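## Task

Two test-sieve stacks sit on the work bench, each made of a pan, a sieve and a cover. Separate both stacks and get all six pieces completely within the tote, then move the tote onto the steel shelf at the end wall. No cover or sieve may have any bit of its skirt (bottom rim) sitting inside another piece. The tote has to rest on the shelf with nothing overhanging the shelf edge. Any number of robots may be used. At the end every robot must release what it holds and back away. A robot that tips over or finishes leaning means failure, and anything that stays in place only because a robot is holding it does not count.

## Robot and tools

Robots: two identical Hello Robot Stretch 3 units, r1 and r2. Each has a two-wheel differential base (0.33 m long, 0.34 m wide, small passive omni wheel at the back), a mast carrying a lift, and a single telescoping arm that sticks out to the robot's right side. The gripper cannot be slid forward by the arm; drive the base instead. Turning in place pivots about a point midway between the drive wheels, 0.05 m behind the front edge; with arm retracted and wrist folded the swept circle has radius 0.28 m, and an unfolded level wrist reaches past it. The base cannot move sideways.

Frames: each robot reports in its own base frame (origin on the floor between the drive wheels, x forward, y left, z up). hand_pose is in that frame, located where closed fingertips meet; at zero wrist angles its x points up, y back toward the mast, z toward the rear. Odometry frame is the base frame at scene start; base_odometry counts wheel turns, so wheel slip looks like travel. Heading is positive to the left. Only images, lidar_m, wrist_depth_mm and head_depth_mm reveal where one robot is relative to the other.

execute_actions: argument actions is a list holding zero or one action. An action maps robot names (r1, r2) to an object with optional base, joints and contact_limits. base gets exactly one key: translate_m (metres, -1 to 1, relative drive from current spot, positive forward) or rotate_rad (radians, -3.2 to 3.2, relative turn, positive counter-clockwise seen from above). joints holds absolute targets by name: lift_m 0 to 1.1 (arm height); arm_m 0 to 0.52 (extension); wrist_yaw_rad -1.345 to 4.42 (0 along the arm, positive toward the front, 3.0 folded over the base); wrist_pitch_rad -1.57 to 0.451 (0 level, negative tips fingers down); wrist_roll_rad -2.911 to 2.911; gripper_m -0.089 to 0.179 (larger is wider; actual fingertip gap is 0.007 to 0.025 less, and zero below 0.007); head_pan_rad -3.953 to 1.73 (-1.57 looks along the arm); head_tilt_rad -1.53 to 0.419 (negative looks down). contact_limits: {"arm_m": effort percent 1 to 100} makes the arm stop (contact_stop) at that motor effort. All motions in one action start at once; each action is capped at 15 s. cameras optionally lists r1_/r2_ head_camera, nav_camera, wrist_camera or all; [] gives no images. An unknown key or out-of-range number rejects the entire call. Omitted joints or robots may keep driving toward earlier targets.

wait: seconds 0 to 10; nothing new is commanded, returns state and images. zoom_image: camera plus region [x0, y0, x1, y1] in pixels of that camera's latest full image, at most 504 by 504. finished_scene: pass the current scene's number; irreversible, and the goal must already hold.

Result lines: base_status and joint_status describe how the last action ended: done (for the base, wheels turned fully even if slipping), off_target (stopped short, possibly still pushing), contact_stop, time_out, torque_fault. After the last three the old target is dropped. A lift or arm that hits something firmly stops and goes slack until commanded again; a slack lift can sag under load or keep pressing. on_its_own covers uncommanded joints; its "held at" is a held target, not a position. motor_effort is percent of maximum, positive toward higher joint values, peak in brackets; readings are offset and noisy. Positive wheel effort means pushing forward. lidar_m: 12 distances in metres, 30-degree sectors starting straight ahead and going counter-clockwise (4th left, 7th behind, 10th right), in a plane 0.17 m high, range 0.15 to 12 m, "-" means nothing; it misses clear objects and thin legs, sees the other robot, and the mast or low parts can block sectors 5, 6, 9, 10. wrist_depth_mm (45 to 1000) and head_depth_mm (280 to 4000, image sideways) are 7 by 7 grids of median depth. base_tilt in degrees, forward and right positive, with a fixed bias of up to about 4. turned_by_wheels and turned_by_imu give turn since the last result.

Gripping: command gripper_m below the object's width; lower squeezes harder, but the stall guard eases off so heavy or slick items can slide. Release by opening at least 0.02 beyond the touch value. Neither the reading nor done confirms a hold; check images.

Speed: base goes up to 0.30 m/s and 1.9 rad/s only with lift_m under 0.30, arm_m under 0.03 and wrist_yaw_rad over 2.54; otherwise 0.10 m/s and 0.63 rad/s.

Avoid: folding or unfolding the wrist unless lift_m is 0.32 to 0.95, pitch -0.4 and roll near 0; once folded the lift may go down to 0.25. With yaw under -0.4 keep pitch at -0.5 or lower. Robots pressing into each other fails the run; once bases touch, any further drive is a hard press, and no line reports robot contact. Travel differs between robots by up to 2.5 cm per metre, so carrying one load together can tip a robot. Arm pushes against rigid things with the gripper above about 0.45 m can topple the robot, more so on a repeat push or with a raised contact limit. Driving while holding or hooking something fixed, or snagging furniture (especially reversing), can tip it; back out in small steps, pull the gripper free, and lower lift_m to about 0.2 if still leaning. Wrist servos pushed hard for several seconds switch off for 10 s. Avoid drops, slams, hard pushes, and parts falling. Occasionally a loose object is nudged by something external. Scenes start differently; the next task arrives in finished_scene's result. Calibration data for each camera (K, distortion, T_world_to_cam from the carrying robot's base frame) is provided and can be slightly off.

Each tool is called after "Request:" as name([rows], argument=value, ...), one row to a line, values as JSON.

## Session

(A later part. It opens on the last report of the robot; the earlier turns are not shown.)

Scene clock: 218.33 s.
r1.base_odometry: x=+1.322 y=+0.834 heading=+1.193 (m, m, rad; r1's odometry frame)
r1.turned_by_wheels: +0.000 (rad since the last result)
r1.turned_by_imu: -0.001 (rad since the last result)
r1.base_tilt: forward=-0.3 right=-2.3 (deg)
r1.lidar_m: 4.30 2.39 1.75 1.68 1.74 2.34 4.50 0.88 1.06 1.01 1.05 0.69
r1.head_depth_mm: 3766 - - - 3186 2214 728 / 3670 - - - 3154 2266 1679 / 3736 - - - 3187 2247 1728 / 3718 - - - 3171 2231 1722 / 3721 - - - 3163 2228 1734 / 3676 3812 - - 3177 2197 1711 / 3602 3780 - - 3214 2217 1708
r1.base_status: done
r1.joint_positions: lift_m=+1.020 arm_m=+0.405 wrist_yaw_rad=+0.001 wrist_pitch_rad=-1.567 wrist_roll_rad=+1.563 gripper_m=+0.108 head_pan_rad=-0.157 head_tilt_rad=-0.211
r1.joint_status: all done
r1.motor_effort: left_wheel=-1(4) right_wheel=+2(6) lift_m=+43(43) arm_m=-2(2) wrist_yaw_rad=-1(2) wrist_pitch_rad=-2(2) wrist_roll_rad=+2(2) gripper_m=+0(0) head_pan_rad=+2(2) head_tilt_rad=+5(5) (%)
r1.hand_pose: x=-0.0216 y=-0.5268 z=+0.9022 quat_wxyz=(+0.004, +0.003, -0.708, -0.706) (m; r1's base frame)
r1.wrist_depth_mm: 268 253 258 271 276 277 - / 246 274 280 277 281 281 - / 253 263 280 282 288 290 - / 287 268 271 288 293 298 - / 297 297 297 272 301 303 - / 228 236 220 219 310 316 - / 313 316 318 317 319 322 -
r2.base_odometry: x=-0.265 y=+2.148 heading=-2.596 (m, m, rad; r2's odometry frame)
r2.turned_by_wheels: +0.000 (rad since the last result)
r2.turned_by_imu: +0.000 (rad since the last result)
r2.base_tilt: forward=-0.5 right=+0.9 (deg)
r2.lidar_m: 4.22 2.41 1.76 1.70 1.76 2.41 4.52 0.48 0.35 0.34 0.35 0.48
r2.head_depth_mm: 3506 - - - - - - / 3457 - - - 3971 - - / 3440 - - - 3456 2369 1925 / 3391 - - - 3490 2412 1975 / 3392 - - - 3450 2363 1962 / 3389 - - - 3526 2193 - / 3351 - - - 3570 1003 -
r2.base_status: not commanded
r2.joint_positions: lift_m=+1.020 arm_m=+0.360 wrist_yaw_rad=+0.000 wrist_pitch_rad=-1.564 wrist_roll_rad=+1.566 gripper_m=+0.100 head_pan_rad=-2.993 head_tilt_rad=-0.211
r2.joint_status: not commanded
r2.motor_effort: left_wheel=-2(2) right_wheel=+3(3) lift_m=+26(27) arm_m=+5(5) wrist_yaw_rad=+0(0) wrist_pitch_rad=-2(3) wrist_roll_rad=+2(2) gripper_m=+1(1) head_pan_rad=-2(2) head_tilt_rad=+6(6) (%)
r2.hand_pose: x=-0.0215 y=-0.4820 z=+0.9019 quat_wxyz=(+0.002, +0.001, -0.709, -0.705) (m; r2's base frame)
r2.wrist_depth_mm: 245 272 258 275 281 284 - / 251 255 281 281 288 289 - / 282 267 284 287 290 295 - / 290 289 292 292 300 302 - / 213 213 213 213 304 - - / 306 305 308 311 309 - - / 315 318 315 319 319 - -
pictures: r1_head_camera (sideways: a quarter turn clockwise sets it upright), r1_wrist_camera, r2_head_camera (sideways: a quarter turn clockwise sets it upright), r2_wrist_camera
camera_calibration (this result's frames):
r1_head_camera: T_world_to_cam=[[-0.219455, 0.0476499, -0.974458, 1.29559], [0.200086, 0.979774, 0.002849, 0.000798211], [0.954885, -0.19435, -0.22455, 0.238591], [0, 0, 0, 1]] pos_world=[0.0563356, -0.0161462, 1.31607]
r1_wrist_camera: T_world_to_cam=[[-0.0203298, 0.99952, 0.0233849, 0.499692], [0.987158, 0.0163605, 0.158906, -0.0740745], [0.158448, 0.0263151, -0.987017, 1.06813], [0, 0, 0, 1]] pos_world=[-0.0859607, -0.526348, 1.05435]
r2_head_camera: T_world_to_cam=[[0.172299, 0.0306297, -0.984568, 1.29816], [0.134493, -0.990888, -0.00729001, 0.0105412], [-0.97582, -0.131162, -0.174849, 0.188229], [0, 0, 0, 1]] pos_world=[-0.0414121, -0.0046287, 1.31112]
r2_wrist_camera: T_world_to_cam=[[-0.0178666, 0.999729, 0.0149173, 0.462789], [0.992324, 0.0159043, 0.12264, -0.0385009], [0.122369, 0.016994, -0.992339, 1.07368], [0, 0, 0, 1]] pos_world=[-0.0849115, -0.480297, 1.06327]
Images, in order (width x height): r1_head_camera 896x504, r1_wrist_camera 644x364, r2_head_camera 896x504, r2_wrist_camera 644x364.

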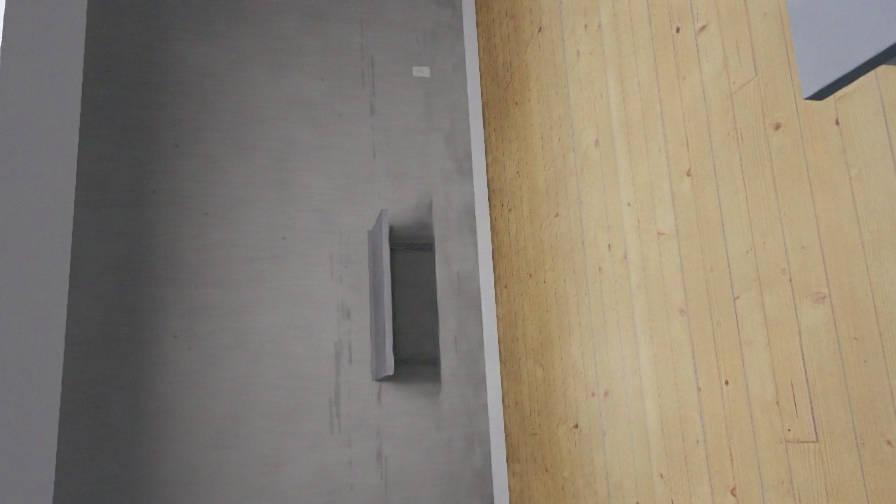

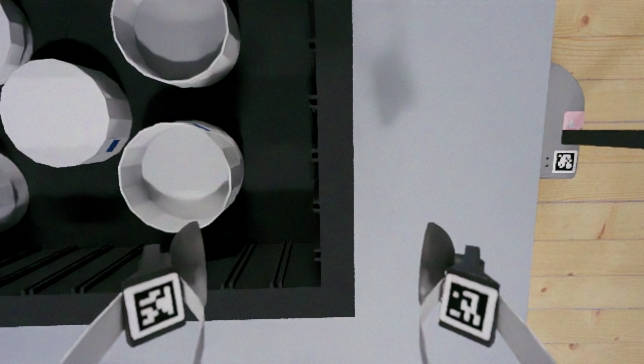

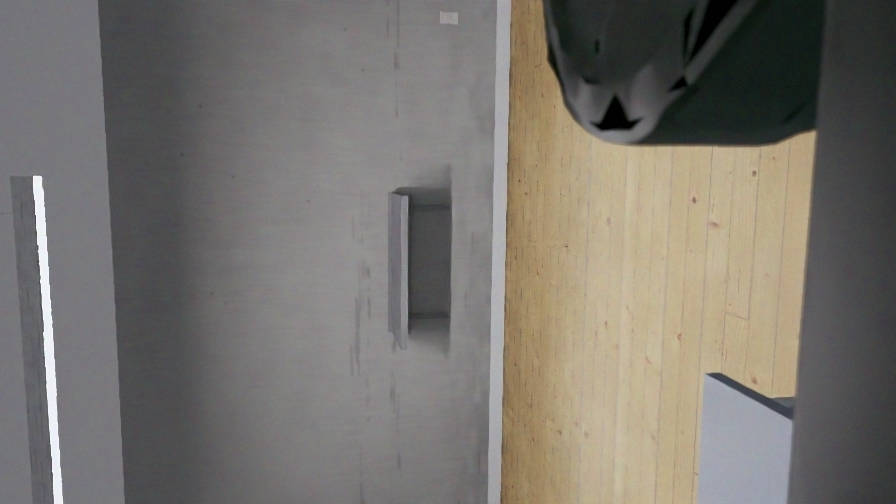

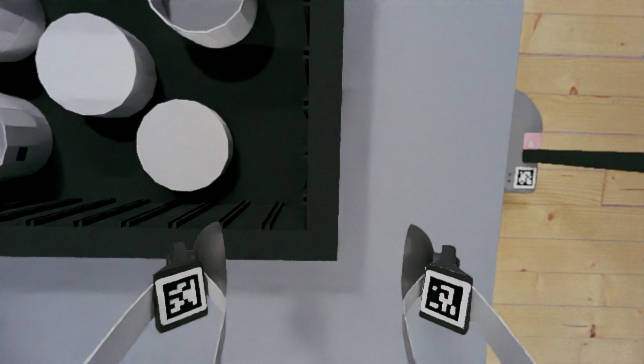

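Request:
execute_actions([
  {"r1":{"base":{"rotate_rad":0.025},"joints":{"arm_m":0.392,"gripper_m":0.09}},"r2":{"base":{"translate_m":-0.04},"joints":{"arm_m":0.355,"gripper_m":0.09}}},
], cameras=[])

Request:
execute_actions([
  {"r1":{"base":{"translate_m":-0.013},"joints":{"lift_m":0.94}},"r2":{"joints":{"lift_m":0.94}}},
], cameras=["r1_wrist_camera","r2_wrist_camera"])

Request:
execute_actions([
  {"r1":{"joints":{"gripper_m":-0.05}},"r2":{"joints":{"gripper_m":-0.05}}},
], cameras=["r1_wrist_camera","r2_wrist_camera"])

Request:
execute_actions([
  {"r1":{"joints":{"lift_m":0.97,"head_pan_rad":-1.57,"head_tilt_rad":-0.6}},"r2":{"joints":{"lift_m":0.97}}},
], cameras=["r1_wrist_camera","r2_wrist_camera","r1_head_camera"])

Scene clock: 221.67 s.
r1.base_odometry: x=+1.322 y=+0.834 heading=+1.218 (m, m, rad; r1's odometry frame)
r1.turned_by_wheels: +0.025 (rad since the last result)
r1.turned_by_imu: +0.024 (rad since the last result)
r1.base_tilt: forward=-0.2 right=-2.3 (deg)
r1.lidar_m: 4.30 2.34 1.75 1.67 1.75 2.39 4.50 0.88 1.05 1.01 1.06 0.69
r1.head_depth_mm: 3773 - - - 3200 2252 753 / 3724 - - - 3172 2248 1722 / 3711 - - - 3187 2237 1724 / 3779 - - - 3155 2225 1730 / 3770 - - - 3200 2215 1717 / 3681 3795 - - 3173 2231 1719 / 3676 3769 - - 3136 2205 1712
r1.base_status: done
r1.joint_positions: lift_m=+1.020 arm_m=+0.392 wrist_yaw_rad=+0.001 wrist_pitch_rad=-1.567 wrist_roll_rad=+1.563 gripper_m=+0.090 head_pan_rad=-0.157 head_tilt_rad=-0.211
r1.joint_status: all done
r1.motor_effort: left_wheel=-1(7) right_wheel=+3(8) lift_m=+43(43) arm_m=-2(4) wrist_yaw_rad=-1(2) wrist_pitch_rad=-2(2) wrist_roll_rad=+2(2) gripper_m=+0(69) head_pan_rad=+1(3) head_tilt_rad=+5(5) (%)
r1.hand_pose: x=-0.0216 y=-0.5138 z=+0.9022 quat_wxyz=(+0.004, +0.003, -0.708, -0.706) (m; r1's base frame)
r1.wrist_depth_mm: 269 254 269 210 272 274 - / 246 277 279 275 282 282 - / 252 261 281 283 290 288 - / 291 266 288 288 293 296 - / 279 284 286 295 302 304 - / 217 215 217 305 310 - - / 314 314 317 319 320 - -
r2.base_odometry: x=-0.231 y=+2.168 heading=-2.596 (m, m, rad; r2's odometry frame)
r2.turned_by_wheels: +0.000 (rad since the last result)
r2.turned_by_imu: +0.000 (rad since the last result)
r2.base_tilt: forward=-0.5 right=+1.1 (deg)
r2.lidar_m: 4.25 2.41 1.76 1.70 1.76 2.42 4.46 0.48 0.35 0.34 0.35 0.48
r2.head_depth_mm: 3461 - - - - - - / 3417 - - - - - - / 3449 - - - 3530 2375 1935 / 3421 - - - 3537 2407 1969 / 3383 - - - 3595 2356 1966 / 3419 - - - 3537 2371 - / 3372 - - - 3587 2408 -
r2.base_status: done
r2.joint_positions: lift_m=+1.020 arm_m=+0.355 wrist_yaw_rad=+0.000 wrist_pitch_rad=-1.564 wrist_roll_rad=+1.566 gripper_m=+0.090 head_pan_rad=-2.993 head_tilt_rad=-0.211
r2.joint_status: all done
r2.motor_effort: left_wheel=-1(6) right_wheel=+3(5) lift_m=+27(27) arm_m=-4(4) wrist_yaw_rad=-1(0) wrist_pitch_rad=-3(3) wrist_roll_rad=+2(2) gripper_m=+0(47) head_pan_rad=-2(2) head_tilt_rad=+7(7) (%)
r2.hand_pose: x=-0.0215 y=-0.4776 z=+0.9019 quat_wxyz=(+0.002, +0.001, -0.709, -0.705) (m; r2's base frame)
r2.wrist_depth_mm: 271 273 260 277 278 284 - / 252 277 280 287 286 289 - / 255 265 288 291 293 293 - / 292 273 290 296 296 302 - / 297 294 299 305 303 - - / 217 218 219 235 312 - - / 316 319 319 321 318 - -
pictures: none
No camera images: the call's "cameras" was empty. Leave "cameras" out to get every camera's image.

Scene clock: 223.23 s.
r1.base_odometry: x=+1.317 y=+0.822 heading=+1.218 (m, m, rad; r1's odometry frame)
r1.turned_by_wheels: +0.000 (rad since the last result)
r1.turned_by_imu: +0.000 (rad since the last result)
r1.base_tilt: forward=-0.2 right=-2.4 (deg)
r1.lidar_m: 4.31 2.35 1.74 1.68 1.75 2.39 4.49 0.86 1.05 1.01 1.06 0.70
r1.head_depth_mm: 3739 - - - 3164 2239 754 / 3732 - - - 3203 2222 1722 / 3739 - - - 3159 2206 1729 / 3719 - - - 3167 2224 1709 / 3774 - - - 3138 2241 1720 / 3674 3843 - - 3155 2223 1717 / 3619 3757 - - 3202 2238 1729
r1.base_status: done
r1.joint_positions: lift_m=+0.940 arm_m=+0.392 wrist_yaw_rad=+0.001 wrist_pitch_rad=-1.567 wrist_roll_rad=+1.563 gripper_m=+0.090 head_pan_rad=-0.157 head_tilt_rad=-0.211
r1.joint_status: all done
r1.motor_effort: left_wheel=-2(7) right_wheel=+3(5) lift_m=+32(36) arm_m=-2(2) wrist_yaw_rad=-1(1) wrist_pitch_rad=-2(2) wrist_roll_rad=+2(2) gripper_m=+0(1) head_pan_rad=+2(3) head_tilt_rad=+5(5) (%)
r1.hand_pose: x=-0.0216 y=-0.5138 z=+0.8226 quat_wxyz=(+0.004, +0.003, -0.708, -0.706) (m; r1's base frame)
r1.wrist_depth_mm: 181 179 196 119 202 201 202 / 202 202 202 122 205 206 208 / 183 185 206 125 211 211 213 / 186 187 211 128 215 217 219 / 185 192 218 131 220 223 - / 200 204 218 134 228 226 - / 164 153 165 138 233 232 -
r2.base_odometry: x=-0.231 y=+2.168 heading=-2.596 (m, m, rad; r2's odometry frame)
r2.turned_by_wheels: +0.000 (rad since the last result)
r2.turned_by_imu: +0.000 (rad since the last result)
r2.base_tilt: forward=-0.6 right=+1.1 (deg)
r2.lidar_m: 4.26 2.42 1.77 1.70 1.76 2.41 4.47 0.48 0.35 0.34 0.35 0.48
r2.head_depth_mm: 3553 - - - 3432 2357 - / 3523 - - - 3449 2342 1932 / 3436 - - - 3527 2379 1791 / 3420 - - - 3475 2410 1801 / 3331 - - - 3521 2401 1797 / 3411 - - - 3609 2379 1698 / 3428 - - - 3572 2420 782
r2.base_status: not commanded
r2.joint_positions: lift_m=+0.940 arm_m=+0.355 wrist_yaw_rad=+0.000 wrist_pitch_rad=-1.564 wrist_roll_rad=+1.566 gripper_m=+0.090 head_pan_rad=-2.993 head_tilt_rad=-0.211
r2.joint_status: all done
r2.motor_effort: left_wheel=-2(2) right_wheel=+4(4) lift_m=+11(23) arm_m=-4(4) wrist_yaw_rad=+0(1) wrist_pitch_rad=-3(3) wrist_roll_rad=+1(1) gripper_m=-1(0) head_pan_rad=-3(3) head_tilt_rad=+5(6) (%)
r2.hand_pose: x=-0.0215 y=-0.4776 z=+0.8228 quat_wxyz=(+0.002, +0.001, -0.709, -0.705) (m; r2's base frame)
r2.wrist_depth_mm: 200 184 201 121 205 206 923 / 192 204 205 125 209 209 930 / 190 209 209 127 213 214 978 / 195 191 213 129 219 219 986 / 216 195 219 132 223 225 - / 210 198 215 135 227 229 - / 156 153 158 138 234 236 -
pictures: r1_wrist_camera, r2_wrist_camera
camera_calibration (this result's frames):
r1_wrist_camera: T_world_to_cam=[[-0.0203295, 0.99952, 0.0233849, 0.488561], [0.987158, 0.0163603, 0.158906, -0.0616325], [0.158448, 0.0263151, -0.987017, 0.989186], [0, 0, 0, 1]] pos_world=[-0.0859607, -0.513349, 0.974712]
r2_wrist_camera: T_world_to_cam=[[-0.0178665, 0.999729, 0.0149172, 0.459566], [0.992324, 0.0159042, 0.12264, -0.0288715], [0.122369, 0.0169938, -0.992339, 0.995122], [0, 0, 0, 1]] pos_world=[-0.0849115, -0.475893, 0.984184]
Images, in order (width x height): r1_wrist_camera 644x364, r2_wrist_camera 644x364.

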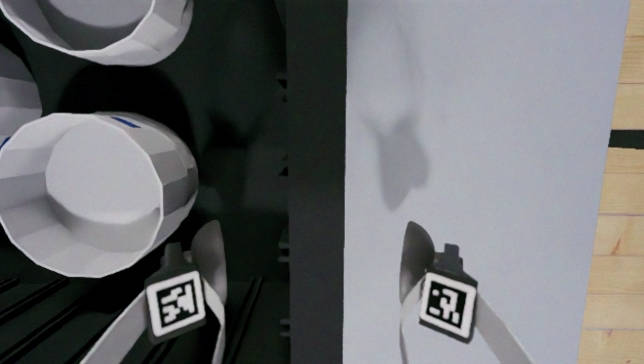

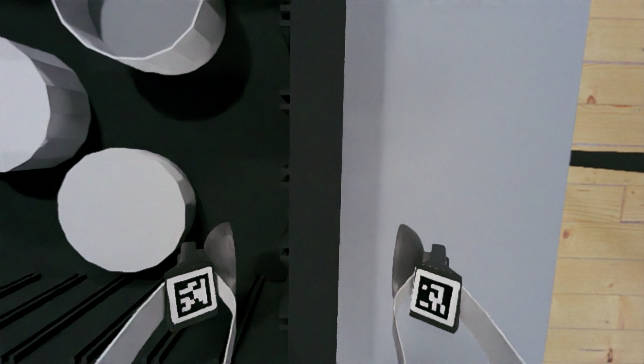

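Scene clock: 225.13 s.
r1.base_odometry: x=+1.317 y=+0.822 heading=+1.218 (m, m, rad; r1's odometry frame)
r1.turned_by_wheels: +0.000 (rad since the last result)
r1.turned_by_imu: +0.000 (rad since the last result)
r1.base_tilt: forward=-0.2 right=-2.3 (deg)
r1.lidar_m: 4.31 2.34 1.74 1.68 1.75 2.41 4.49 0.86 1.05 1.01 1.05 0.70
r1.head_depth_mm: 3727 - - - 3151 2233 753 / 3784 - - - 3171 2222 1726 / 3739 - - - 3215 2237 1717 / 3682 - - - 3144 2234 1714 / 3750 - - - 3140 2213 1716 / 3722 3835 - - 3157 2243 1732 / 3645 3782 - - 3145 2244 1725
r1.base_status: not commanded
r1.joint_positions: lift_m=+0.940 arm_m=+0.392 wrist_yaw_rad=+0.001 wrist_pitch_rad=-1.561 wrist_roll_rad=+1.563 gripper_m=-0.048 head_pan_rad=-0.157 head_tilt_rad=-0.211
r1.joint_status: all done
r1.motor_effort: left_wheel=-3(3) right_wheel=+3(3) lift_m=+35(35) arm_m=-2(2) wrist_yaw_rad=-1(2) wrist_pitch_rad=-6(9) wrist_roll_rad=+2(2) gripper_m=-34(100) head_pan_rad=+2(3) head_tilt_rad=+5(4) (%)
r1.hand_pose: x=-0.0216 y=-0.5153 z=+0.8223 quat_wxyz=(+0.004, +0.003, -0.710, -0.704) (m; r1's base frame)
r1.wrist_depth_mm: 180 179 198 118 200 199 202 / 201 202 202 121 205 206 205 / 184 186 207 124 209 210 212 / 186 187 211 127 215 216 217 / 183 193 218 130 220 221 224 / 199 204 220 132 226 228 - / 165 164 156 137 233 231 -
r2.base_odometry: x=-0.231 y=+2.168 heading=-2.596 (m, m, rad; r2's odometry frame)
r2.turned_by_wheels: +0.000 (rad since the last result)
r2.turned_by_imu: +0.000 (rad since the last result)
r2.base_tilt: forward=-0.5 right=+1.0 (deg)
r2.lidar_m: 4.25 2.41 1.77 1.70 1.76 2.41 4.46 0.48 0.35 0.34 0.35 0.48
r2.head_depth_mm: 3530 - - - 3456 2377 - / 3524 - - - 3495 2386 1936 / 3449 - - - 3531 2392 1810 / 3420 - - - 3523 2376 1796 / 3392 - - - 3523 2402 1815 / 3379 - - - 3531 2393 1701 / 3349 - - - 3590 2405 786
r2.base_status: not commanded
r2.joint_positions: lift_m=+0.940 arm_m=+0.355 wrist_yaw_rad=+0.000 wrist_pitch_rad=-1.556 wrist_roll_rad=+1.567 gripper_m=-0.048 head_pan_rad=-2.993 head_tilt_rad=-0.211
r2.joint_status: all done
r2.motor_effort: left_wheel=-1(2) right_wheel=+4(4) lift_m=+13(13) arm_m=-3(4) wrist_yaw_rad=+0(0) wrist_pitch_rad=-6(10) wrist_roll_rad=+1(1) gripper_m=-33(100) head_pan_rad=-3(2) head_tilt_rad=+6(6) (%)
r2.hand_pose: x=-0.0215 y=-0.4796 z=+0.8225 quat_wxyz=(+0.002, +0.001, -0.712, -0.702) (m; r2's base frame)
r2.wrist_depth_mm: 201 184 200 121 204 205 916 / 188 207 206 123 208 208 951 / 186 207 210 126 213 213 977 / 212 192 215 128 218 218 968 / 217 196 219 131 221 222 - / 210 198 222 134 227 227 - / 156 158 152 137 232 233 -
pictures: r1_wrist_camera, r2_wrist_camera
camera_calibration (this result's frames):
r1_wrist_camera: T_world_to_cam=[[-0.0203347, 0.999644, 0.0172877, 0.495149], [0.987157, 0.0173342, 0.158812, -0.0609918], [0.158456, 0.020295, -0.987157, 0.985997], [0, 0, 0, 1]] pos_world=[-0.0859599, -0.513926, 0.97446]
r2_wrist_camera: T_world_to_cam=[[-0.0175135, 0.99982, 0.00726088, 0.467835], [0.992329, 0.0164925, 0.12252, -0.0284256], [0.122378, 0.00935093, -0.992439, 0.991288], [0, 0, 0, 1]] pos_world=[-0.0849112, -0.476552, 0.983879]
Images, in order (width x height): r1_wrist_camera 644x364, r2_wrist_camera 644x364.

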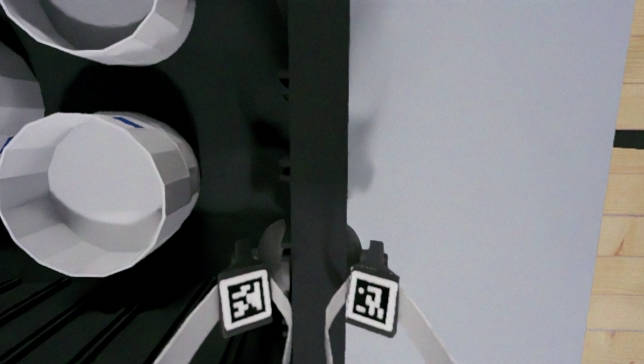

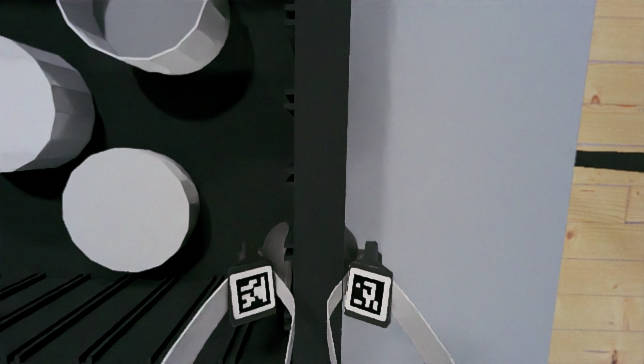

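Scene clock: 226.37 s.
r1.base_odometry: x=+1.317 y=+0.822 heading=+1.218 (m, m, rad; r1's odometry frame)
r1.turned_by_wheels: +0.000 (rad since the last result)
r1.turned_by_imu: +0.000 (rad since the last result)
r1.base_tilt: forward=-0.1 right=-2.3 (deg)
r1.lidar_m: 4.30 2.34 1.74 1.68 1.75 2.40 4.50 0.87 1.05 1.01 1.05 0.70
r1.head_depth_mm: 2664 2918 - 695 696 613 1202 / 2659 - 965 794 672 612 1192 / 897 - 940 806 665 609 1190 / 1205 - - 808 671 609 1196 / 2651 2920 3078 853 689 608 1189 / 2645 2860 2929 911 728 605 555 / 2631 2900 2915 907 726 607 553
r1.base_status: not commanded
r1.joint_positions: lift_m=+0.970 arm_m=+0.392 wrist_yaw_rad=+0.001 wrist_pitch_rad=-1.561 wrist_roll_rad=+1.563 gripper_m=-0.041 head_pan_rad=-1.563 head_tilt_rad=-0.592
r1.joint_status: all done
r1.on_its_own: gripper_m is held at -0.043, not at your -0.050, by its stall guard, which is still easing
r1.motor_effort: left_wheel=-2(3) right_wheel=+3(3) lift_m=+49(55) arm_m=-1(1) wrist_yaw_rad=-1(2) wrist_pitch_rad=-6(6) wrist_roll_rad=+2(3) gripper_m=-30(34) head_pan_rad=-2(30) head_tilt_rad=-4(30) (%)
r1.hand_pose: x=-0.0216 y=-0.5153 z=+0.8519 quat_wxyz=(+0.004, +0.003, -0.710, -0.704) (m; r1's base frame)
r1.wrist_depth_mm: 180 180 198 118 228 227 912 / 201 203 203 121 232 234 921 / 183 185 206 124 239 237 966 / 186 187 213 127 246 244 - / 183 192 217 130 250 250 - / 200 204 221 133 256 257 - / 165 165 156 137 264 264 -
r2.base_odometry: x=-0.231 y=+2.168 heading=-2.596 (m, m, rad; r2's odometry frame)
r2.turned_by_wheels: +0.000 (rad since the last result)
r2.turned_by_imu: +0.000 (rad since the last result)
r2.base_tilt: forward=-0.6 right=+1.0 (deg)
r2.lidar_m: 4.24 2.41 1.76 1.70 1.76 2.41 4.47 0.48 0.35 0.34 0.35 0.48
r2.head_depth_mm: 3481 - - - 3551 2580 - / 3416 - - - 3493 2469 - / 3420 - - - 3480 2381 1810 / 3438 - - - 3583 2391 1794 / 3429 - - - 3564 2383 1794 / 3380 - - - 3546 2389 1688 / 3420 - - - 3556 2437 782
r2.base_status: not commanded
r2.joint_positions: lift_m=+0.969 arm_m=+0.355 wrist_yaw_rad=+0.000 wrist_pitch_rad=-1.556 wrist_roll_rad=+1.567 gripper_m=-0.042 head_pan_rad=-2.993 head_tilt_rad=-0.211
r2.joint_status: all done
r2.on_its_own: gripper_m is held at -0.043, not at your -0.050, by its stall guard, which is still easing
r2.motor_effort: left_wheel=-2(1) right_wheel=+4(4) lift_m=+30(30) arm_m=-4(3) wrist_yaw_rad=+0(0) wrist_pitch_rad=-7(6) wrist_roll_rad=+1(1) gripper_m=-29(32) head_pan_rad=-3(3) head_tilt_rad=+6(6) (%)
r2.hand_pose: x=-0.0215 y=-0.4796 z=+0.8515 quat_wxyz=(+0.002, +0.001, -0.712, -0.702) (m; r2's base frame)
r2.wrist_depth_mm: 200 184 200 120 232 234 974 / 190 204 205 123 238 238 968 / 186 209 210 126 240 241 989 / 212 192 214 129 246 247 - / 216 195 219 131 251 254 - / 211 200 223 133 259 261 - / 156 157 152 138 262 267 -
pictures: r1_head_camera (sideways: a quarter turn clockwise sets it upright), r1_wrist_camera, r2_wrist_camera
camera_calibration (this result's frames):
r1_head_camera: T_world_to_cam=[[0.00813416, 0.570868, -0.821001, 1.09396], [0.999321, -0.0341457, -0.0138417, 0.0176496], [-0.0359355, -0.820331, -0.570758, 0.69516], [0, 0, 0, 1]] pos_world=[-0.00155514, -0.0536441, 1.29516]
r1_wrist_camera: T_world_to_cam=[[-0.0203338, 0.999644, 0.0172879, 0.494636], [0.987157, 0.0173333, 0.158812, -0.0656858], [0.158456, 0.0202951, -0.987157, 1.01517], [0, 0, 0, 1]] pos_world=[-0.0859599, -0.513925, 1.00401]
r2_wrist_camera: T_world_to_cam=[[-0.0174991, 0.99982, 0.00727469, 0.467605], [0.992329, 0.0164766, 0.122521, -0.0319919], [0.122379, 0.00936289, -0.992439, 1.02012], [0, 0, 0, 1]] pos_world=[-0.0849112, -0.476545, 1.01292]
Images, in order (width x height): r1_head_camera 896x504, r1_wrist_camera 644x364, r2_wrist_camera 644x364.

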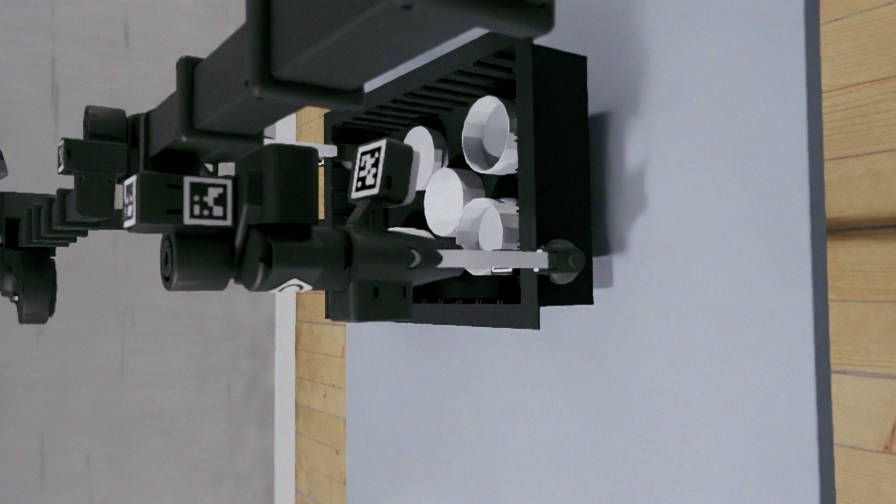

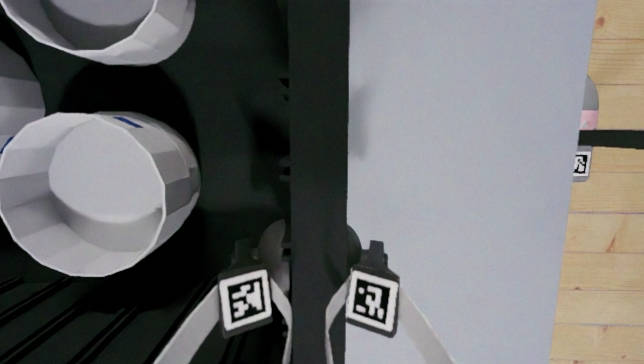

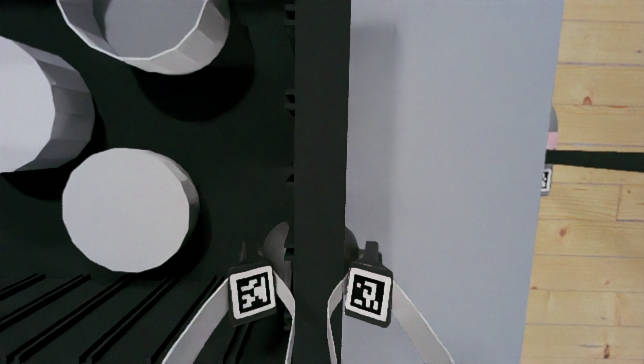

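Lifted cleanly. Drive.

Request:
execute_actions([
  {"r1":{"base":{"translate_m":1.0},"joints":{"lift_m":1.06,"head_pan_rad":-0.3,"head_tilt_rad":-0.3}},"r2":{"base":{"translate_m":-1.0},"joints":{"lift_m":1.06}}},
], cameras=["r1_wrist_camera","r2_wrist_camera"])

Scene clock: 238.23 s.
r1.base_odometry: x=+1.663 y=+1.760 heading=+1.218 (m, m, rad; r1's odometry frame)
r1.turned_by_wheels: +0.000 (rad since the last result)
r1.turned_by_imu: -0.010 (rad since the last result)
r1.base_tilt: forward=-0.2 right=-2.2 (deg)
r1.lidar_m: 3.30 2.38 1.72 1.65 1.74 2.38 1.83 0.51 0.51 1.37 3.23 3.42
r1.head_depth_mm: 3376 3554 3745 - 2577 1964 1558 / 3255 3437 3623 3753 2637 1954 1564 / 3134 3337 3510 3648 2615 1962 1553 / 3042 3195 3344 3531 2594 1947 1556 / 2908 3051 3211 3405 2597 1929 1553 / 2856 2964 3080 3315 2598 1937 1544 / 2804 2843 3029 3199 2616 1953 1563
r1.base_status: done
r1.joint_positions: lift_m=+1.060 arm_m=+0.392 wrist_yaw_rad=+0.001 wrist_pitch_rad=-1.549 wrist_roll_rad=+1.563 gripper_m=-0.025 head_pan_rad=-0.307 head_tilt_rad=-0.310
r1.joint_status: all done
r1.on_its_own: gripper_m is held at -0.027, not at your -0.050, by its stall guard, which is not easing now
r1.motor_effort: left_wheel=-2(3) right_wheel=+3(6) lift_m=+48(47) arm_m=-1(2) wrist_yaw_rad=-2(2) wrist_pitch_rad=-12(13) wrist_roll_rad=+3(2) gripper_m=-20(28) head_pan_rad=+2(30) head_tilt_rad=+5(26) (%)
r1.hand_pose: x=-0.0216 y=-0.5184 z=+0.9416 quat_wxyz=(+0.004, +0.003, -0.715, -0.700) (m; r1's base frame)
r1.wrist_depth_mm: 187 187 205 125 - - - / 209 209 209 128 - - - / 191 192 214 131 - - - / 193 197 219 135 - - - / 185 199 226 139 - - - / 221 209 231 141 - - - / 166 165 157 147 - - -
r2.base_odometry: x=+0.624 y=+2.687 heading=-2.596 (m, m, rad; r2's odometry frame)
r2.turned_by_wheels: +0.000 (rad since the last result)
r2.turned_by_imu: +0.002 (rad since the last result)
r2.base_tilt: forward=-0.5 right=+1.0 (deg)
r2.lidar_m: 1.31 2.41 1.76 1.70 1.76 2.40 3.48 3.60 3.14 0.98 0.37 0.48
r2.head_depth_mm: 3203 3200 3356 3365 - - - / 3140 3275 3334 3473 - - - / 3246 3293 3431 3549 3577 - - / 3228 3332 3445 3575 3646 - - / 3306 3394 3535 3640 - - - / 3320 3400 3503 3703 - - - / 3378 3450 3594 3721 - - -
r2.base_status: done
r2.joint_positions: lift_m=+1.059 arm_m=+0.355 wrist_yaw_rad=+0.000 wrist_pitch_rad=-1.546 wrist_roll_rad=+1.567 gripper_m=-0.023 head_pan_rad=-2.993 head_tilt_rad=-0.211
r2.joint_status: all done
r2.on_its_own: gripper_m is held at -0.024, not at your -0.050, by its stall guard, which is not easing now
r2.motor_effort: left_wheel=-2(5) right_wheel=+4(7) lift_m=+29(30) arm_m=-3(3) wrist_yaw_rad=-1(1) wrist_pitch_rad=-12(12) wrist_roll_rad=+2(1) gripper_m=-22(28) head_pan_rad=-2(2) head_tilt_rad=+6(6) (%)
r2.hand_pose: x=-0.0215 y=-0.4822 z=+0.9413 quat_wxyz=(+0.002, +0.001, -0.716, -0.698) (m; r2's base frame)
r2.wrist_depth_mm: 207 189 199 124 - - - / 186 211 211 127 - - - / 186 215 215 130 - - - / 220 197 219 133 - - - / 226 203 223 134 - - - / 211 206 222 137 - - - / 156 157 152 141 360 - -
pictures: r1_wrist_camera, r2_wrist_camera
camera_calibration (this result's frames):
r1_wrist_camera: T_world_to_cam=[[-0.020343, 0.99978, 0.00509416, 0.507766], [0.987154, 0.0192779, 0.158606, -0.0786897], [0.158473, 0.00825524, -0.987329, 1.09777], [0, 0, 0, 1]] pos_world=[-0.0859583, -0.515199, 1.09375]
r2_wrist_camera: T_world_to_cam=[[-0.0175056, 0.999842, -0.00315936, 0.479462], [0.992329, 0.0177606, 0.122343, -0.0421651], [0.12238, -0.000993436, -0.992483, 1.10431], [0, 0, 0, 1]] pos_world=[-0.0849112, -0.47754, 1.10269]
Images, in order (width x height): r1_wrist_camera 644x364, r2_wrist_camera 644x364.

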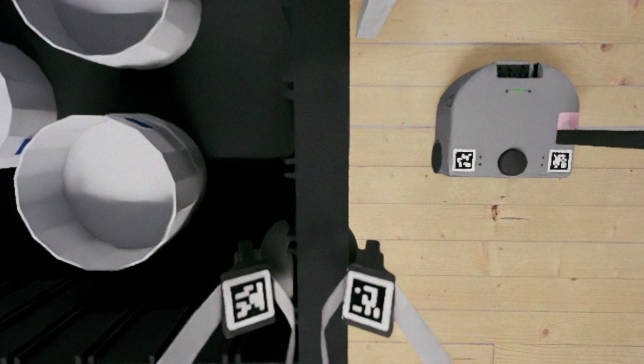

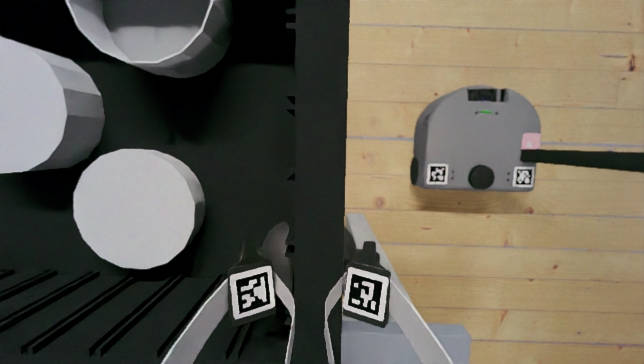

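Request:
execute_actions([
  {"r1":{"base":{"rotate_rad":-0.02},"joints":{"arm_m":0.407,"gripper_m":-0.045}},"r2":{"joints":{"gripper_m":-0.045}}},
], cameras=[])

Request:
execute_actions([
  {"r1":{"base":{"translate_m":1.0}},"r2":{"base":{"translate_m":-1.0}}},
], cameras=["r1_wrist_camera","r2_wrist_camera","r1_head_camera"])

Scene clock: 240.17 s.
r1.base_odometry: x=+1.663 y=+1.760 heading=+1.198 (m, m, rad; r1's odometry frame)
r1.turned_by_wheels: -0.020 (rad since the last result)
r1.turned_by_imu: -0.020 (rad since the last result)
r1.base_tilt: forward=-0.1 right=-2.2 (deg)
r1.lidar_m: 3.31 2.43 1.73 1.64 1.73 2.33 1.83 0.53 0.51 1.38 3.20 3.46
r1.head_depth_mm: 3424 3632 3820 - 2598 1943 1560 / 3297 3491 3674 3735 2599 1953 1545 / 3139 3370 3477 3618 2590 1952 1553 / 3081 3225 3406 3518 2595 1954 1559 / 2930 3135 3246 3419 2568 1936 1563 / 2849 3033 3124 3343 2560 1938 1549 / 2760 2913 3016 3199 2594 1936 1545
r1.base_status: done
r1.joint_positions: lift_m=+1.060 arm_m=+0.407 wrist_yaw_rad=+0.004 wrist_pitch_rad=-1.575 wrist_roll_rad=+1.561 gripper_m=-0.044 head_pan_rad=-0.307 head_tilt_rad=-0.310
r1.joint_status: all done
r1.motor_effort: left_wheel=+5(8) right_wheel=-4(6) lift_m=+48(48) arm_m=+3(4) wrist_yaw_rad=-4(5) wrist_pitch_rad=+2(12) wrist_roll_rad=+3(3) gripper_m=-28(92) head_pan_rad=+2(2) head_tilt_rad=+5(5) (%)
r1.hand_pose: x=-0.0216 y=-0.5261 z=+0.9422 quat_wxyz=(+0.005, +0.004, -0.705, -0.709) (m; r1's base frame)
r1.wrist_depth_mm: 181 183 203 124 - - - / 204 206 207 128 - - - / 198 189 212 131 - - - / 191 192 218 135 - - - / 186 197 224 138 - - - / 219 210 225 142 - - - / 173 170 159 146 - - -
r2.base_odometry: x=+0.624 y=+2.687 heading=-2.596 (m, m, rad; r2's odometry frame)
r2.turned_by_wheels: +0.000 (rad since the last result)
r2.turned_by_imu: +0.001 (rad since the last result)
r2.base_tilt: forward=-0.5 right=+0.9 (deg)
r2.lidar_m: 1.31 2.41 1.76 1.70 1.76 2.41 3.47 3.60 3.15 0.98 0.37 0.48
r2.head_depth_mm: 3072 3188 3330 3429 - - - / 3099 3287 3383 3459 - - - / 3235 3268 3430 3551 3605 - - / 3225 3333 3489 3556 3712 - - / 3322 3329 3483 3651 - - - / 3317 3416 3584 3690 - - - / 3376 3492 3600 3699 - - -
r2.base_status: not commanded
r2.joint_positions: lift_m=+1.059 arm_m=+0.355 wrist_yaw_rad=+0.002 wrist_pitch_rad=-1.569 wrist_roll_rad=+1.565 gripper_m=-0.044 head_pan_rad=-2.993 head_tilt_rad=-0.211
r2.joint_status: all done
r2.motor_effort: left_wheel=-1(2) right_wheel=-2(4) lift_m=+29(29) arm_m=-2(3) wrist_yaw_rad=+0(1) wrist_pitch_rad=+0(12) wrist_roll_rad=+2(2) gripper_m=-27(98) head_pan_rad=-2(2) head_tilt_rad=+6(6) (%)
r2.hand_pose: x=-0.0216 y=-0.4761 z=+0.9418 quat_wxyz=(+0.003, +0.002, -0.707, -0.707) (m; r2's base frame)
r2.wrist_depth_mm: 203 189 205 125 - - - / 193 209 208 128 - - - / 183 212 213 171 - - - / 207 195 216 217 - - - / 219 197 221 135 - - - / 215 205 224 137 - - - / 157 160 160 145 366 - -
pictures: none
No camera images: the call's "cameras" was empty. Leave "cameras" out to get every camera's image.

Scene clock: 251.50 s.
r1.base_odometry: x=+2.026 y=+2.692 heading=+1.199 (m, m, rad; r1's odometry frame)
r1.turned_by_wheels: +0.000 (rad since the last result)
r1.turned_by_imu: -0.006 (rad since the last result)
r1.base_tilt: forward=-0.2 right=-2.1 (deg)
r1.lidar_m: 2.29 2.37 1.77 1.68 1.73 2.36 2.82 1.41 3.24 1.36 3.20 2.40
r1.head_depth_mm: 2363 2532 2723 2893 2589 1949 1563 / 2282 2447 2585 2727 2571 1948 1550 / 2210 2324 2457 2662 2579 1933 1554 / 2124 2264 2348 2513 2597 1938 1557 / 2056 2160 2292 2417 2490 1949 1559 / 1998 2079 2179 2320 2416 1941 1552 / 1930 2009 2125 2233 2329 1934 1549
r1.base_status: done
r1.joint_positions: lift_m=+1.060 arm_m=+0.407 wrist_yaw_rad=+0.004 wrist_pitch_rad=-1.579 wrist_roll_rad=+1.561 gripper_m=-0.025 head_pan_rad=-0.307 head_tilt_rad=-0.310
r1.joint_status: not commanded
r1.on_its_own: gripper_m is held at -0.026, not at your -0.045, by its stall guard, which is not easing now
r1.motor_effort: left_wheel=+8(12) right_wheel=-8(10) lift_m=+48(48) arm_m=+3(4) wrist_yaw_rad=-4(5) wrist_pitch_rad=+5(5) wrist_roll_rad=+3(3) gripper_m=-25(29) head_pan_rad=+3(2) head_tilt_rad=+4(4) (%)
r1.hand_pose: x=-0.0216 y=-0.5251 z=+0.9423 quat_wxyz=(+0.005, +0.004, -0.704, -0.710) (m; r1's base frame)
r1.wrist_depth_mm: 181 182 200 121 - - - / 204 205 205 124 - - - / 191 190 210 129 - - - / 185 196 219 133 - - - / 186 201 227 138 - - - / 217 208 219 142 - - - / 172 168 159 148 - - -
r2.base_odometry: x=+1.479 y=+3.206 heading=-2.596 (m, m, rad; r2's odometry frame)
r2.turned_by_wheels: +0.000 (rad since the last result)
r2.turned_by_imu: -0.001 (rad since the last result)
r2.base_tilt: forward=-0.6 right=+1.0 (deg)
r2.lidar_m: 1.30 2.42 1.76 1.70 1.76 2.40 2.49 2.58 3.18 1.35 3.15 1.20
r2.head_depth_mm: 2231 2279 2344 2428 - - - / 2242 2305 2407 2464 - - - / 2259 2319 2432 2524 2579 - - / 2285 2372 2451 2517 2604 - - / 2346 2392 2474 2561 - - - / 2330 2438 2530 2579 - - - / 2426 2455 2558 2639 - - -
r2.base_status: done
r2.joint_positions: lift_m=+1.059 arm_m=+0.355 wrist_yaw_rad=+0.001 wrist_pitch_rad=-1.579 wrist_roll_rad=+1.565 gripper_m=-0.025 head_pan_rad=-2.993 head_tilt_rad=-0.211
r2.joint_status: not commanded
r2.on_its_own: gripper_m is held at -0.026, not at your -0.045, by its stall guard, which is not easing now
r2.motor_effort: left_wheel=+2(2) right_wheel=-7(10) lift_m=+29(29) arm_m=+2(2) wrist_yaw_rad=+0(1) wrist_pitch_rad=+5(5) wrist_roll_rad=+2(2) gripper_m=-24(27) head_pan_rad=-3(2) head_tilt_rad=+6(6) (%)
r2.hand_pose: x=-0.0216 y=-0.4732 z=+0.9421 quat_wxyz=(+0.003, +0.002, -0.704, -0.710) (m; r2's base frame)
r2.wrist_depth_mm: 211 195 199 138 - - - / 184 212 219 139 - - - / 183 217 222 140 - - - / 215 198 223 143 - - - / 220 201 226 144 - - - / 219 204 227 145 - - - / 162 161 162 147 - - -
pictures: r1_head_camera (sideways: a quarter turn clockwise sets it upright), r1_wrist_camera, r2_wrist_camera
camera_calibration (this result's frames):
r1_head_camera: T_world_to_cam=[[-0.300493, 0.108655, -0.947575, 1.26096], [0.344322, 0.93885, -0.00153624, 0.00562755], [0.889464, -0.326732, -0.31953, 0.362609], [0, 0, 0, 1]] pos_world=[0.0544436, -0.0238165, 1.31072]
r1_wrist_camera: T_world_to_cam=[[-0.024125, 0.999084, 0.0353513, 0.485521], [0.987096, 0.0182064, 0.159089, -0.0796197], [0.158299, 0.0387332, -0.986631, 1.11385], [0, 0, 0, 1]] pos_world=[-0.0860166, -0.526769, 1.09447]
r2_wrist_camera: T_world_to_cam=[[-0.0194533, 0.999348, 0.0304238, 0.438563], [0.992299, 0.0155753, 0.122879, -0.0439392], [0.122325, 0.03258, -0.991955, 1.12046], [0, 0, 0, 1]] pos_world=[-0.0849276, -0.474097, 1.1035]
Images, in order (width x height): r1_head_camera 896x504, r1_wrist_camera 644x364, r2_wrist_camera 644x364.

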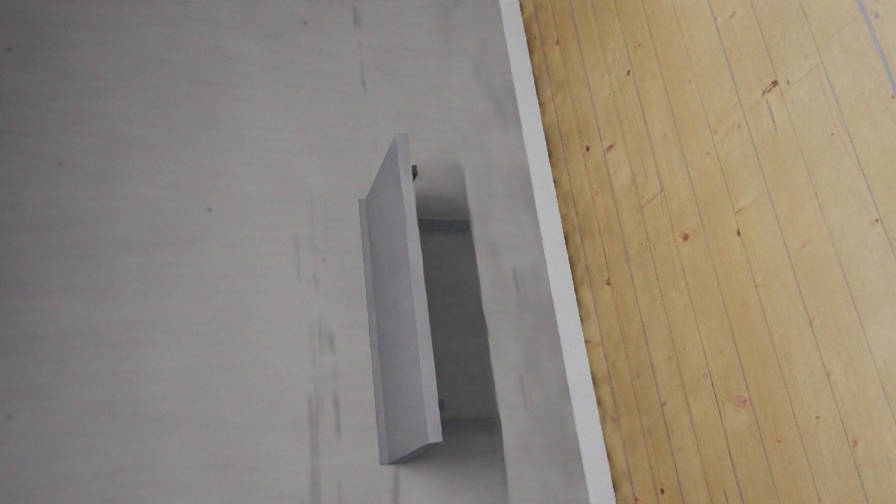

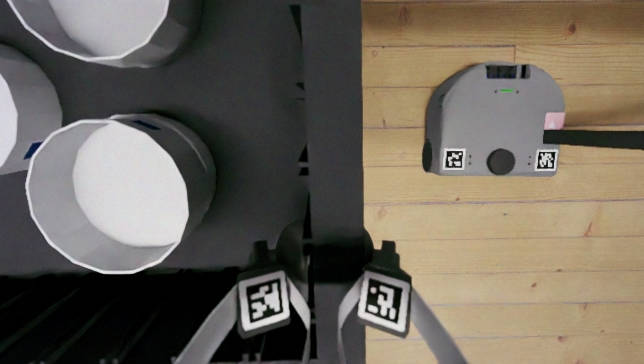

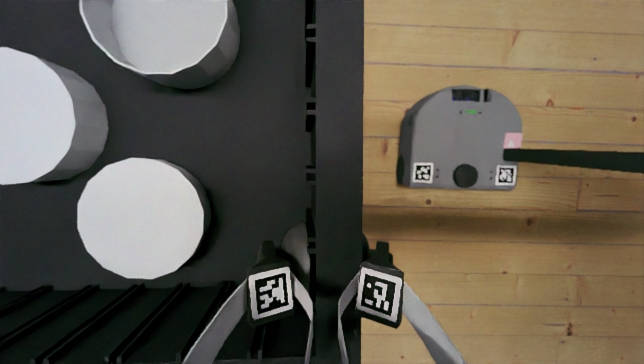

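Request:
execute_actions([
  {"r1":{"base":{"rotate_rad":0.013},"joints":{"arm_m":0.393,"gripper_m":-0.05}},"r2":{"base":{"translate_m":-0.01},"joints":{"gripper_m":-0.05}}},
], cameras=[])

Request:
execute_actions([
  {"r1":{"base":{"translate_m":0.985},"joints":{"head_pan_rad":-0.5,"head_tilt_rad":-0.5}},"r2":{"base":{"translate_m":-1.0}}},
], cameras=["r1_wrist_camera","r2_wrist_camera","r1_head_camera"])

Scene clock: 254.60 s.
r1.base_odometry: x=+2.026 y=+2.692 heading=+1.212 (m, m, rad; r1's odometry frame)
r1.turned_by_wheels: +0.013 (rad since the last result)
r1.turned_by_imu: +0.012 (rad since the last result)
r1.base_tilt: forward=-0.1 right=-2.2 (deg)
r1.lidar_m: 2.29 2.38 1.76 1.68 1.74 2.38 1.41 1.41 3.22 1.36 3.19 2.39
r1.head_depth_mm: 2352 2501 2683 2881 2619 1952 1557 / 2297 2423 2555 2724 2570 1943 1561 / 2223 2327 2425 2610 2591 1925 1559 / 2131 2224 2341 2481 2578 1937 1558 / 2030 2162 2277 2404 2477 1919 1554 / 1990 2090 2182 2292 2405 1927 1550 / 1929 2011 2119 2215 2335 1942 1550
r1.base_status: done
r1.joint_positions: lift_m=+1.060 arm_m=+0.393 wrist_yaw_rad=+0.002 wrist_pitch_rad=-1.578 wrist_roll_rad=+1.561 gripper_m=-0.043 head_pan_rad=-0.307 head_tilt_rad=-0.310
r1.joint_status: gripper_m off_target (ended at -0.043, target -0.050); the others done
r1.on_its_own: gripper_m is held at -0.043, not at your -0.050, by its stall guard, which is still easing
r1.motor_effort: left_wheel=+3(8) right_wheel=-2(9) lift_m=+48(48) arm_m=-1(1) wrist_yaw_rad=-3(4) wrist_pitch_rad=+5(5) wrist_roll_rad=+3(3) gripper_m=-9(100) head_pan_rad=+2(2) head_tilt_rad=+5(5) (%)
r1.hand_pose: x=-0.0216 y=-0.5117 z=+0.9423 quat_wxyz=(+0.004, +0.004, -0.704, -0.710) (m; r1's base frame)
r1.wrist_depth_mm: 183 183 201 122 - - - / 205 207 207 125 - - - / 196 191 212 129 - - - / 192 195 218 134 - - - / 185 200 227 137 - - - / 217 208 219 141 - - - / 172 168 158 149 - - -
r2.base_odometry: x=+1.487 y=+3.212 heading=-2.596 (m, m, rad; r2's odometry frame)
r2.turned_by_wheels: +0.000 (rad since the last result)
r2.turned_by_imu: +0.001 (rad since the last result)
r2.base_tilt: forward=-0.6 right=+1.0 (deg)
r2.lidar_m: 1.30 2.42 1.76 1.69 1.76 2.40 2.47 2.56 3.16 1.35 3.13 1.22
r2.head_depth_mm: 2211 2273 2360 2393 - - - / 2244 2315 2367 2420 - - - / 2257 2355 2412 2515 2523 - - / 2275 2368 2434 2476 2559 - - / 2318 2389 2482 2513 - - - / 2343 2412 2494 2564 - - - / 2376 2437 2553 2601 - - -
r2.base_status: done
r2.joint_positions: lift_m=+1.059 arm_m=+0.355 wrist_yaw_rad=+0.002 wrist_pitch_rad=-1.579 wrist_roll_rad=+1.564 gripper_m=-0.042 head_pan_rad=-2.993 head_tilt_rad=-0.211
r2.joint_status: gripper_m off_target (ended at -0.042, target -0.050)
r2.on_its_own: gripper_m is held at -0.043, not at your -0.050, by its stall guard, which is still easing
r2.motor_effort: left_wheel=+1(3) right_wheel=-3(12) lift_m=+29(29) arm_m=+3(2) wrist_yaw_rad=-2(1) wrist_pitch_rad=+5(5) wrist_roll_rad=+2(2) gripper_m=-17(100) head_pan_rad=-3(2) head_tilt_rad=+6(7) (%)
r2.hand_pose: x=-0.0216 y=-0.4734 z=+0.9421 quat_wxyz=(+0.003, +0.003, -0.704, -0.710) (m; r2's base frame)
r2.wrist_depth_mm: 208 195 213 136 - - - / 197 213 217 138 - - - / 185 218 219 140 - - - / 212 199 223 141 - - - / 219 200 228 143 - - - / 220 206 228 145 - - - / 164 164 155 147 - - -
pictures: none
No camera images: the call's "cameras" was empty. Leave "cameras" out to get every camera's image.

Scene clock: 265.93 s.
r1.base_odometry: x=+2.372 y=+3.614 heading=+1.212 (m, m, rad; r1's odometry frame)
r1.turned_by_wheels: +0.000 (rad since the last result)
r1.turned_by_imu: -0.006 (rad since the last result)
r1.base_tilt: forward=-0.1 right=-2.3 (deg)
r1.lidar_m: 1.31 1.35 1.78 1.71 1.77 2.37 2.37 2.55 3.22 1.35 1.89 1.36
r1.head_depth_mm: 1549 1707 1867 2163 1990 1598 1347 / 1471 1605 1648 2000 1987 1610 1349 / 1383 1492 1569 1787 1914 1601 1339 / 1307 1406 1481 1202 1839 1594 1347 / 1233 1332 1412 1131 1761 1588 1337 / 1170 1254 1345 1078 1629 1595 1340 / 1113 1195 1287 1116 1523 1581 1332
r1.base_status: done
r1.joint_positions: lift_m=+1.060 arm_m=+0.393 wrist_yaw_rad=+0.002 wrist_pitch_rad=-1.579 wrist_roll_rad=+1.561 gripper_m=-0.026 head_pan_rad=-0.493 head_tilt_rad=-0.494
r1.joint_status: all done
r1.on_its_own: gripper_m is held at -0.027, not at your -0.050, by its stall guard, which is not easing now
r1.motor_effort: left_wheel=+6(7) right_wheel=-7(6) lift_m=+48(48) arm_m=+1(1) wrist_yaw_rad=-3(3) wrist_pitch_rad=+5(4) wrist_roll_rad=+3(3) gripper_m=-24(27) head_pan_rad=-2(15) head_tilt_rad=-3(22) (%)
r1.hand_pose: x=-0.0216 y=-0.5113 z=+0.9423 quat_wxyz=(+0.004, +0.004, -0.704, -0.710) (m; r1's base frame)
r1.wrist_depth_mm: 184 184 201 123 - - - / 204 206 208 127 - - - / 203 192 212 131 - - - / 189 195 218 135 - - - / 187 201 227 139 - - - / 226 210 229 142 - - - / 181 175 162 148 - - -
r2.base_odometry: x=+2.342 y=+3.731 heading=-2.595 (m, m, rad; r2's odometry frame)
r2.turned_by_wheels: +0.000 (rad since the last result)
r2.turned_by_imu: -0.001 (rad since the last result)
r2.base_tilt: forward=-0.4 right=+1.0 (deg)
r2.lidar_m: 2.19 2.41 1.76 1.69 1.75 1.54 1.48 1.53 2.08 1.34 3.18 2.38
r2.head_depth_mm: 1299 1345 1383 1427 - - - / 1324 1359 1409 1446 - - - / 1333 1376 1421 1477 1505 - - / 1343 1394 1439 1506 1542 - - / 1359 1420 1466 1514 - - - / 1385 1433 1488 1537 - - - / 1399 1452 1503 1567 - - -
r2.base_status: done
r2.joint_positions: lift_m=+1.059 arm_m=+0.355 wrist_yaw_rad=+0.002 wrist_pitch_rad=-1.579 wrist_roll_rad=+1.561 gripper_m=-0.027 head_pan_rad=-2.993 head_tilt_rad=-0.211
r2.joint_status: not commanded
r2.on_its_own: gripper_m is held at -0.028, not at your -0.050, by its stall guard, which is not easing now
r2.motor_effort: left_wheel=+3(3) right_wheel=-8(8) lift_m=+29(29) arm_m=+2(3) wrist_yaw_rad=-2(2) wrist_pitch_rad=+5(5) wrist_roll_rad=+4(3) gripper_m=-23(26) head_pan_rad=-2(2) head_tilt_rad=+6(6) (%)
r2.hand_pose: x=-0.0216 y=-0.4733 z=+0.9421 quat_wxyz=(+0.005, +0.004, -0.704, -0.710) (m; r2's base frame)
r2.wrist_depth_mm: 206 195 212 135 - - - / 207 197 217 137 - - - / 184 216 220 139 - - - / 205 198 223 196 - - - / 220 201 228 144 - - - / 224 212 230 145 - - - / 172 167 164 149 - - -
pictures: r1_head_camera (sideways: a quarter turn clockwise sets it upright), r1_wrist_camera, r2_wrist_camera
camera_calibration (this result's frames):
r1_head_camera: T_world_to_cam=[[-0.423187, 0.241705, -0.873208, 1.16467], [0.510834, 0.859626, -0.00962249, 0.0151379], [0.748306, -0.450136, -0.487254, 0.58173], [0, 0, 0, 1]] pos_world=[0.0498278, -0.0326615, 1.30059]
r1_wrist_camera: T_world_to_cam=[[-0.0228397, 0.999119, 0.0352091, 0.471936], [0.987119, 0.0169592, 0.159087, -0.080539], [0.158349, 0.0383891, -0.986637, 1.11314], [0, 0, 0, 1]] pos_world=[-0.0859844, -0.512887, 1.09446]
r2_wrist_camera: T_world_to_cam=[[-0.0252012, 0.999223, 0.0302878, 0.438543], [0.992188, 0.021298, 0.122918, -0.0412355], [0.122177, 0.0331488, -0.991955, 1.12073], [0, 0, 0, 1]] pos_world=[-0.0849624, -0.474475, 1.1035]
Images, in order (width x height): r1_head_camera 896x504, r1_wrist_camera 644x364, r2_wrist_camera 644x364.

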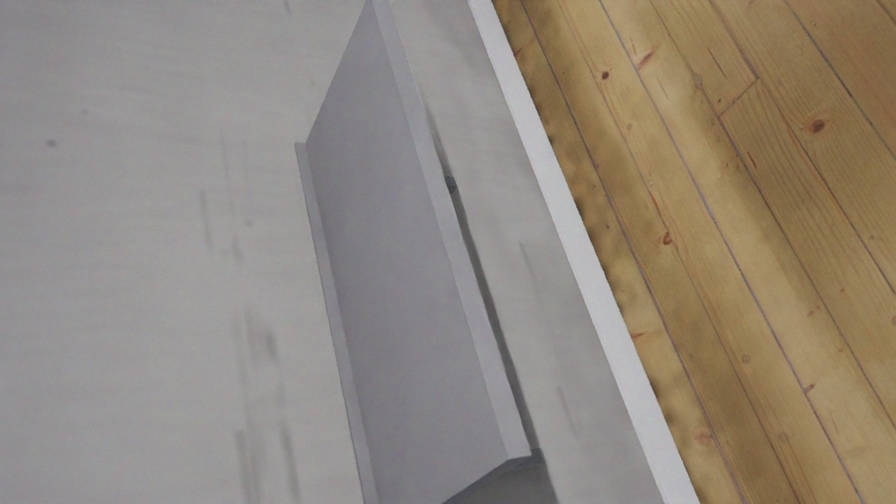

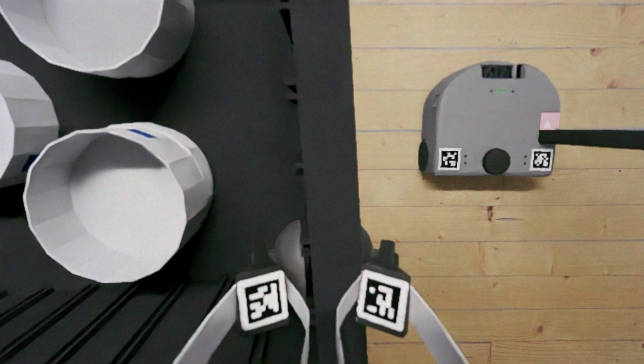

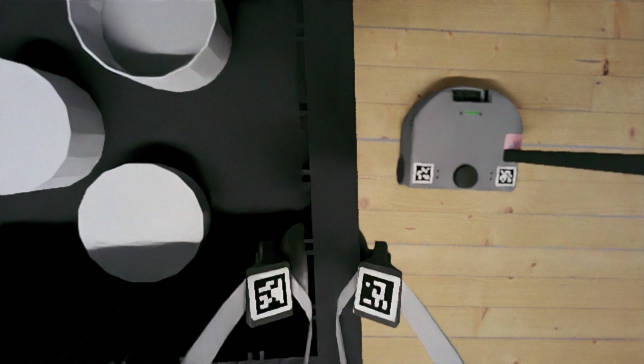

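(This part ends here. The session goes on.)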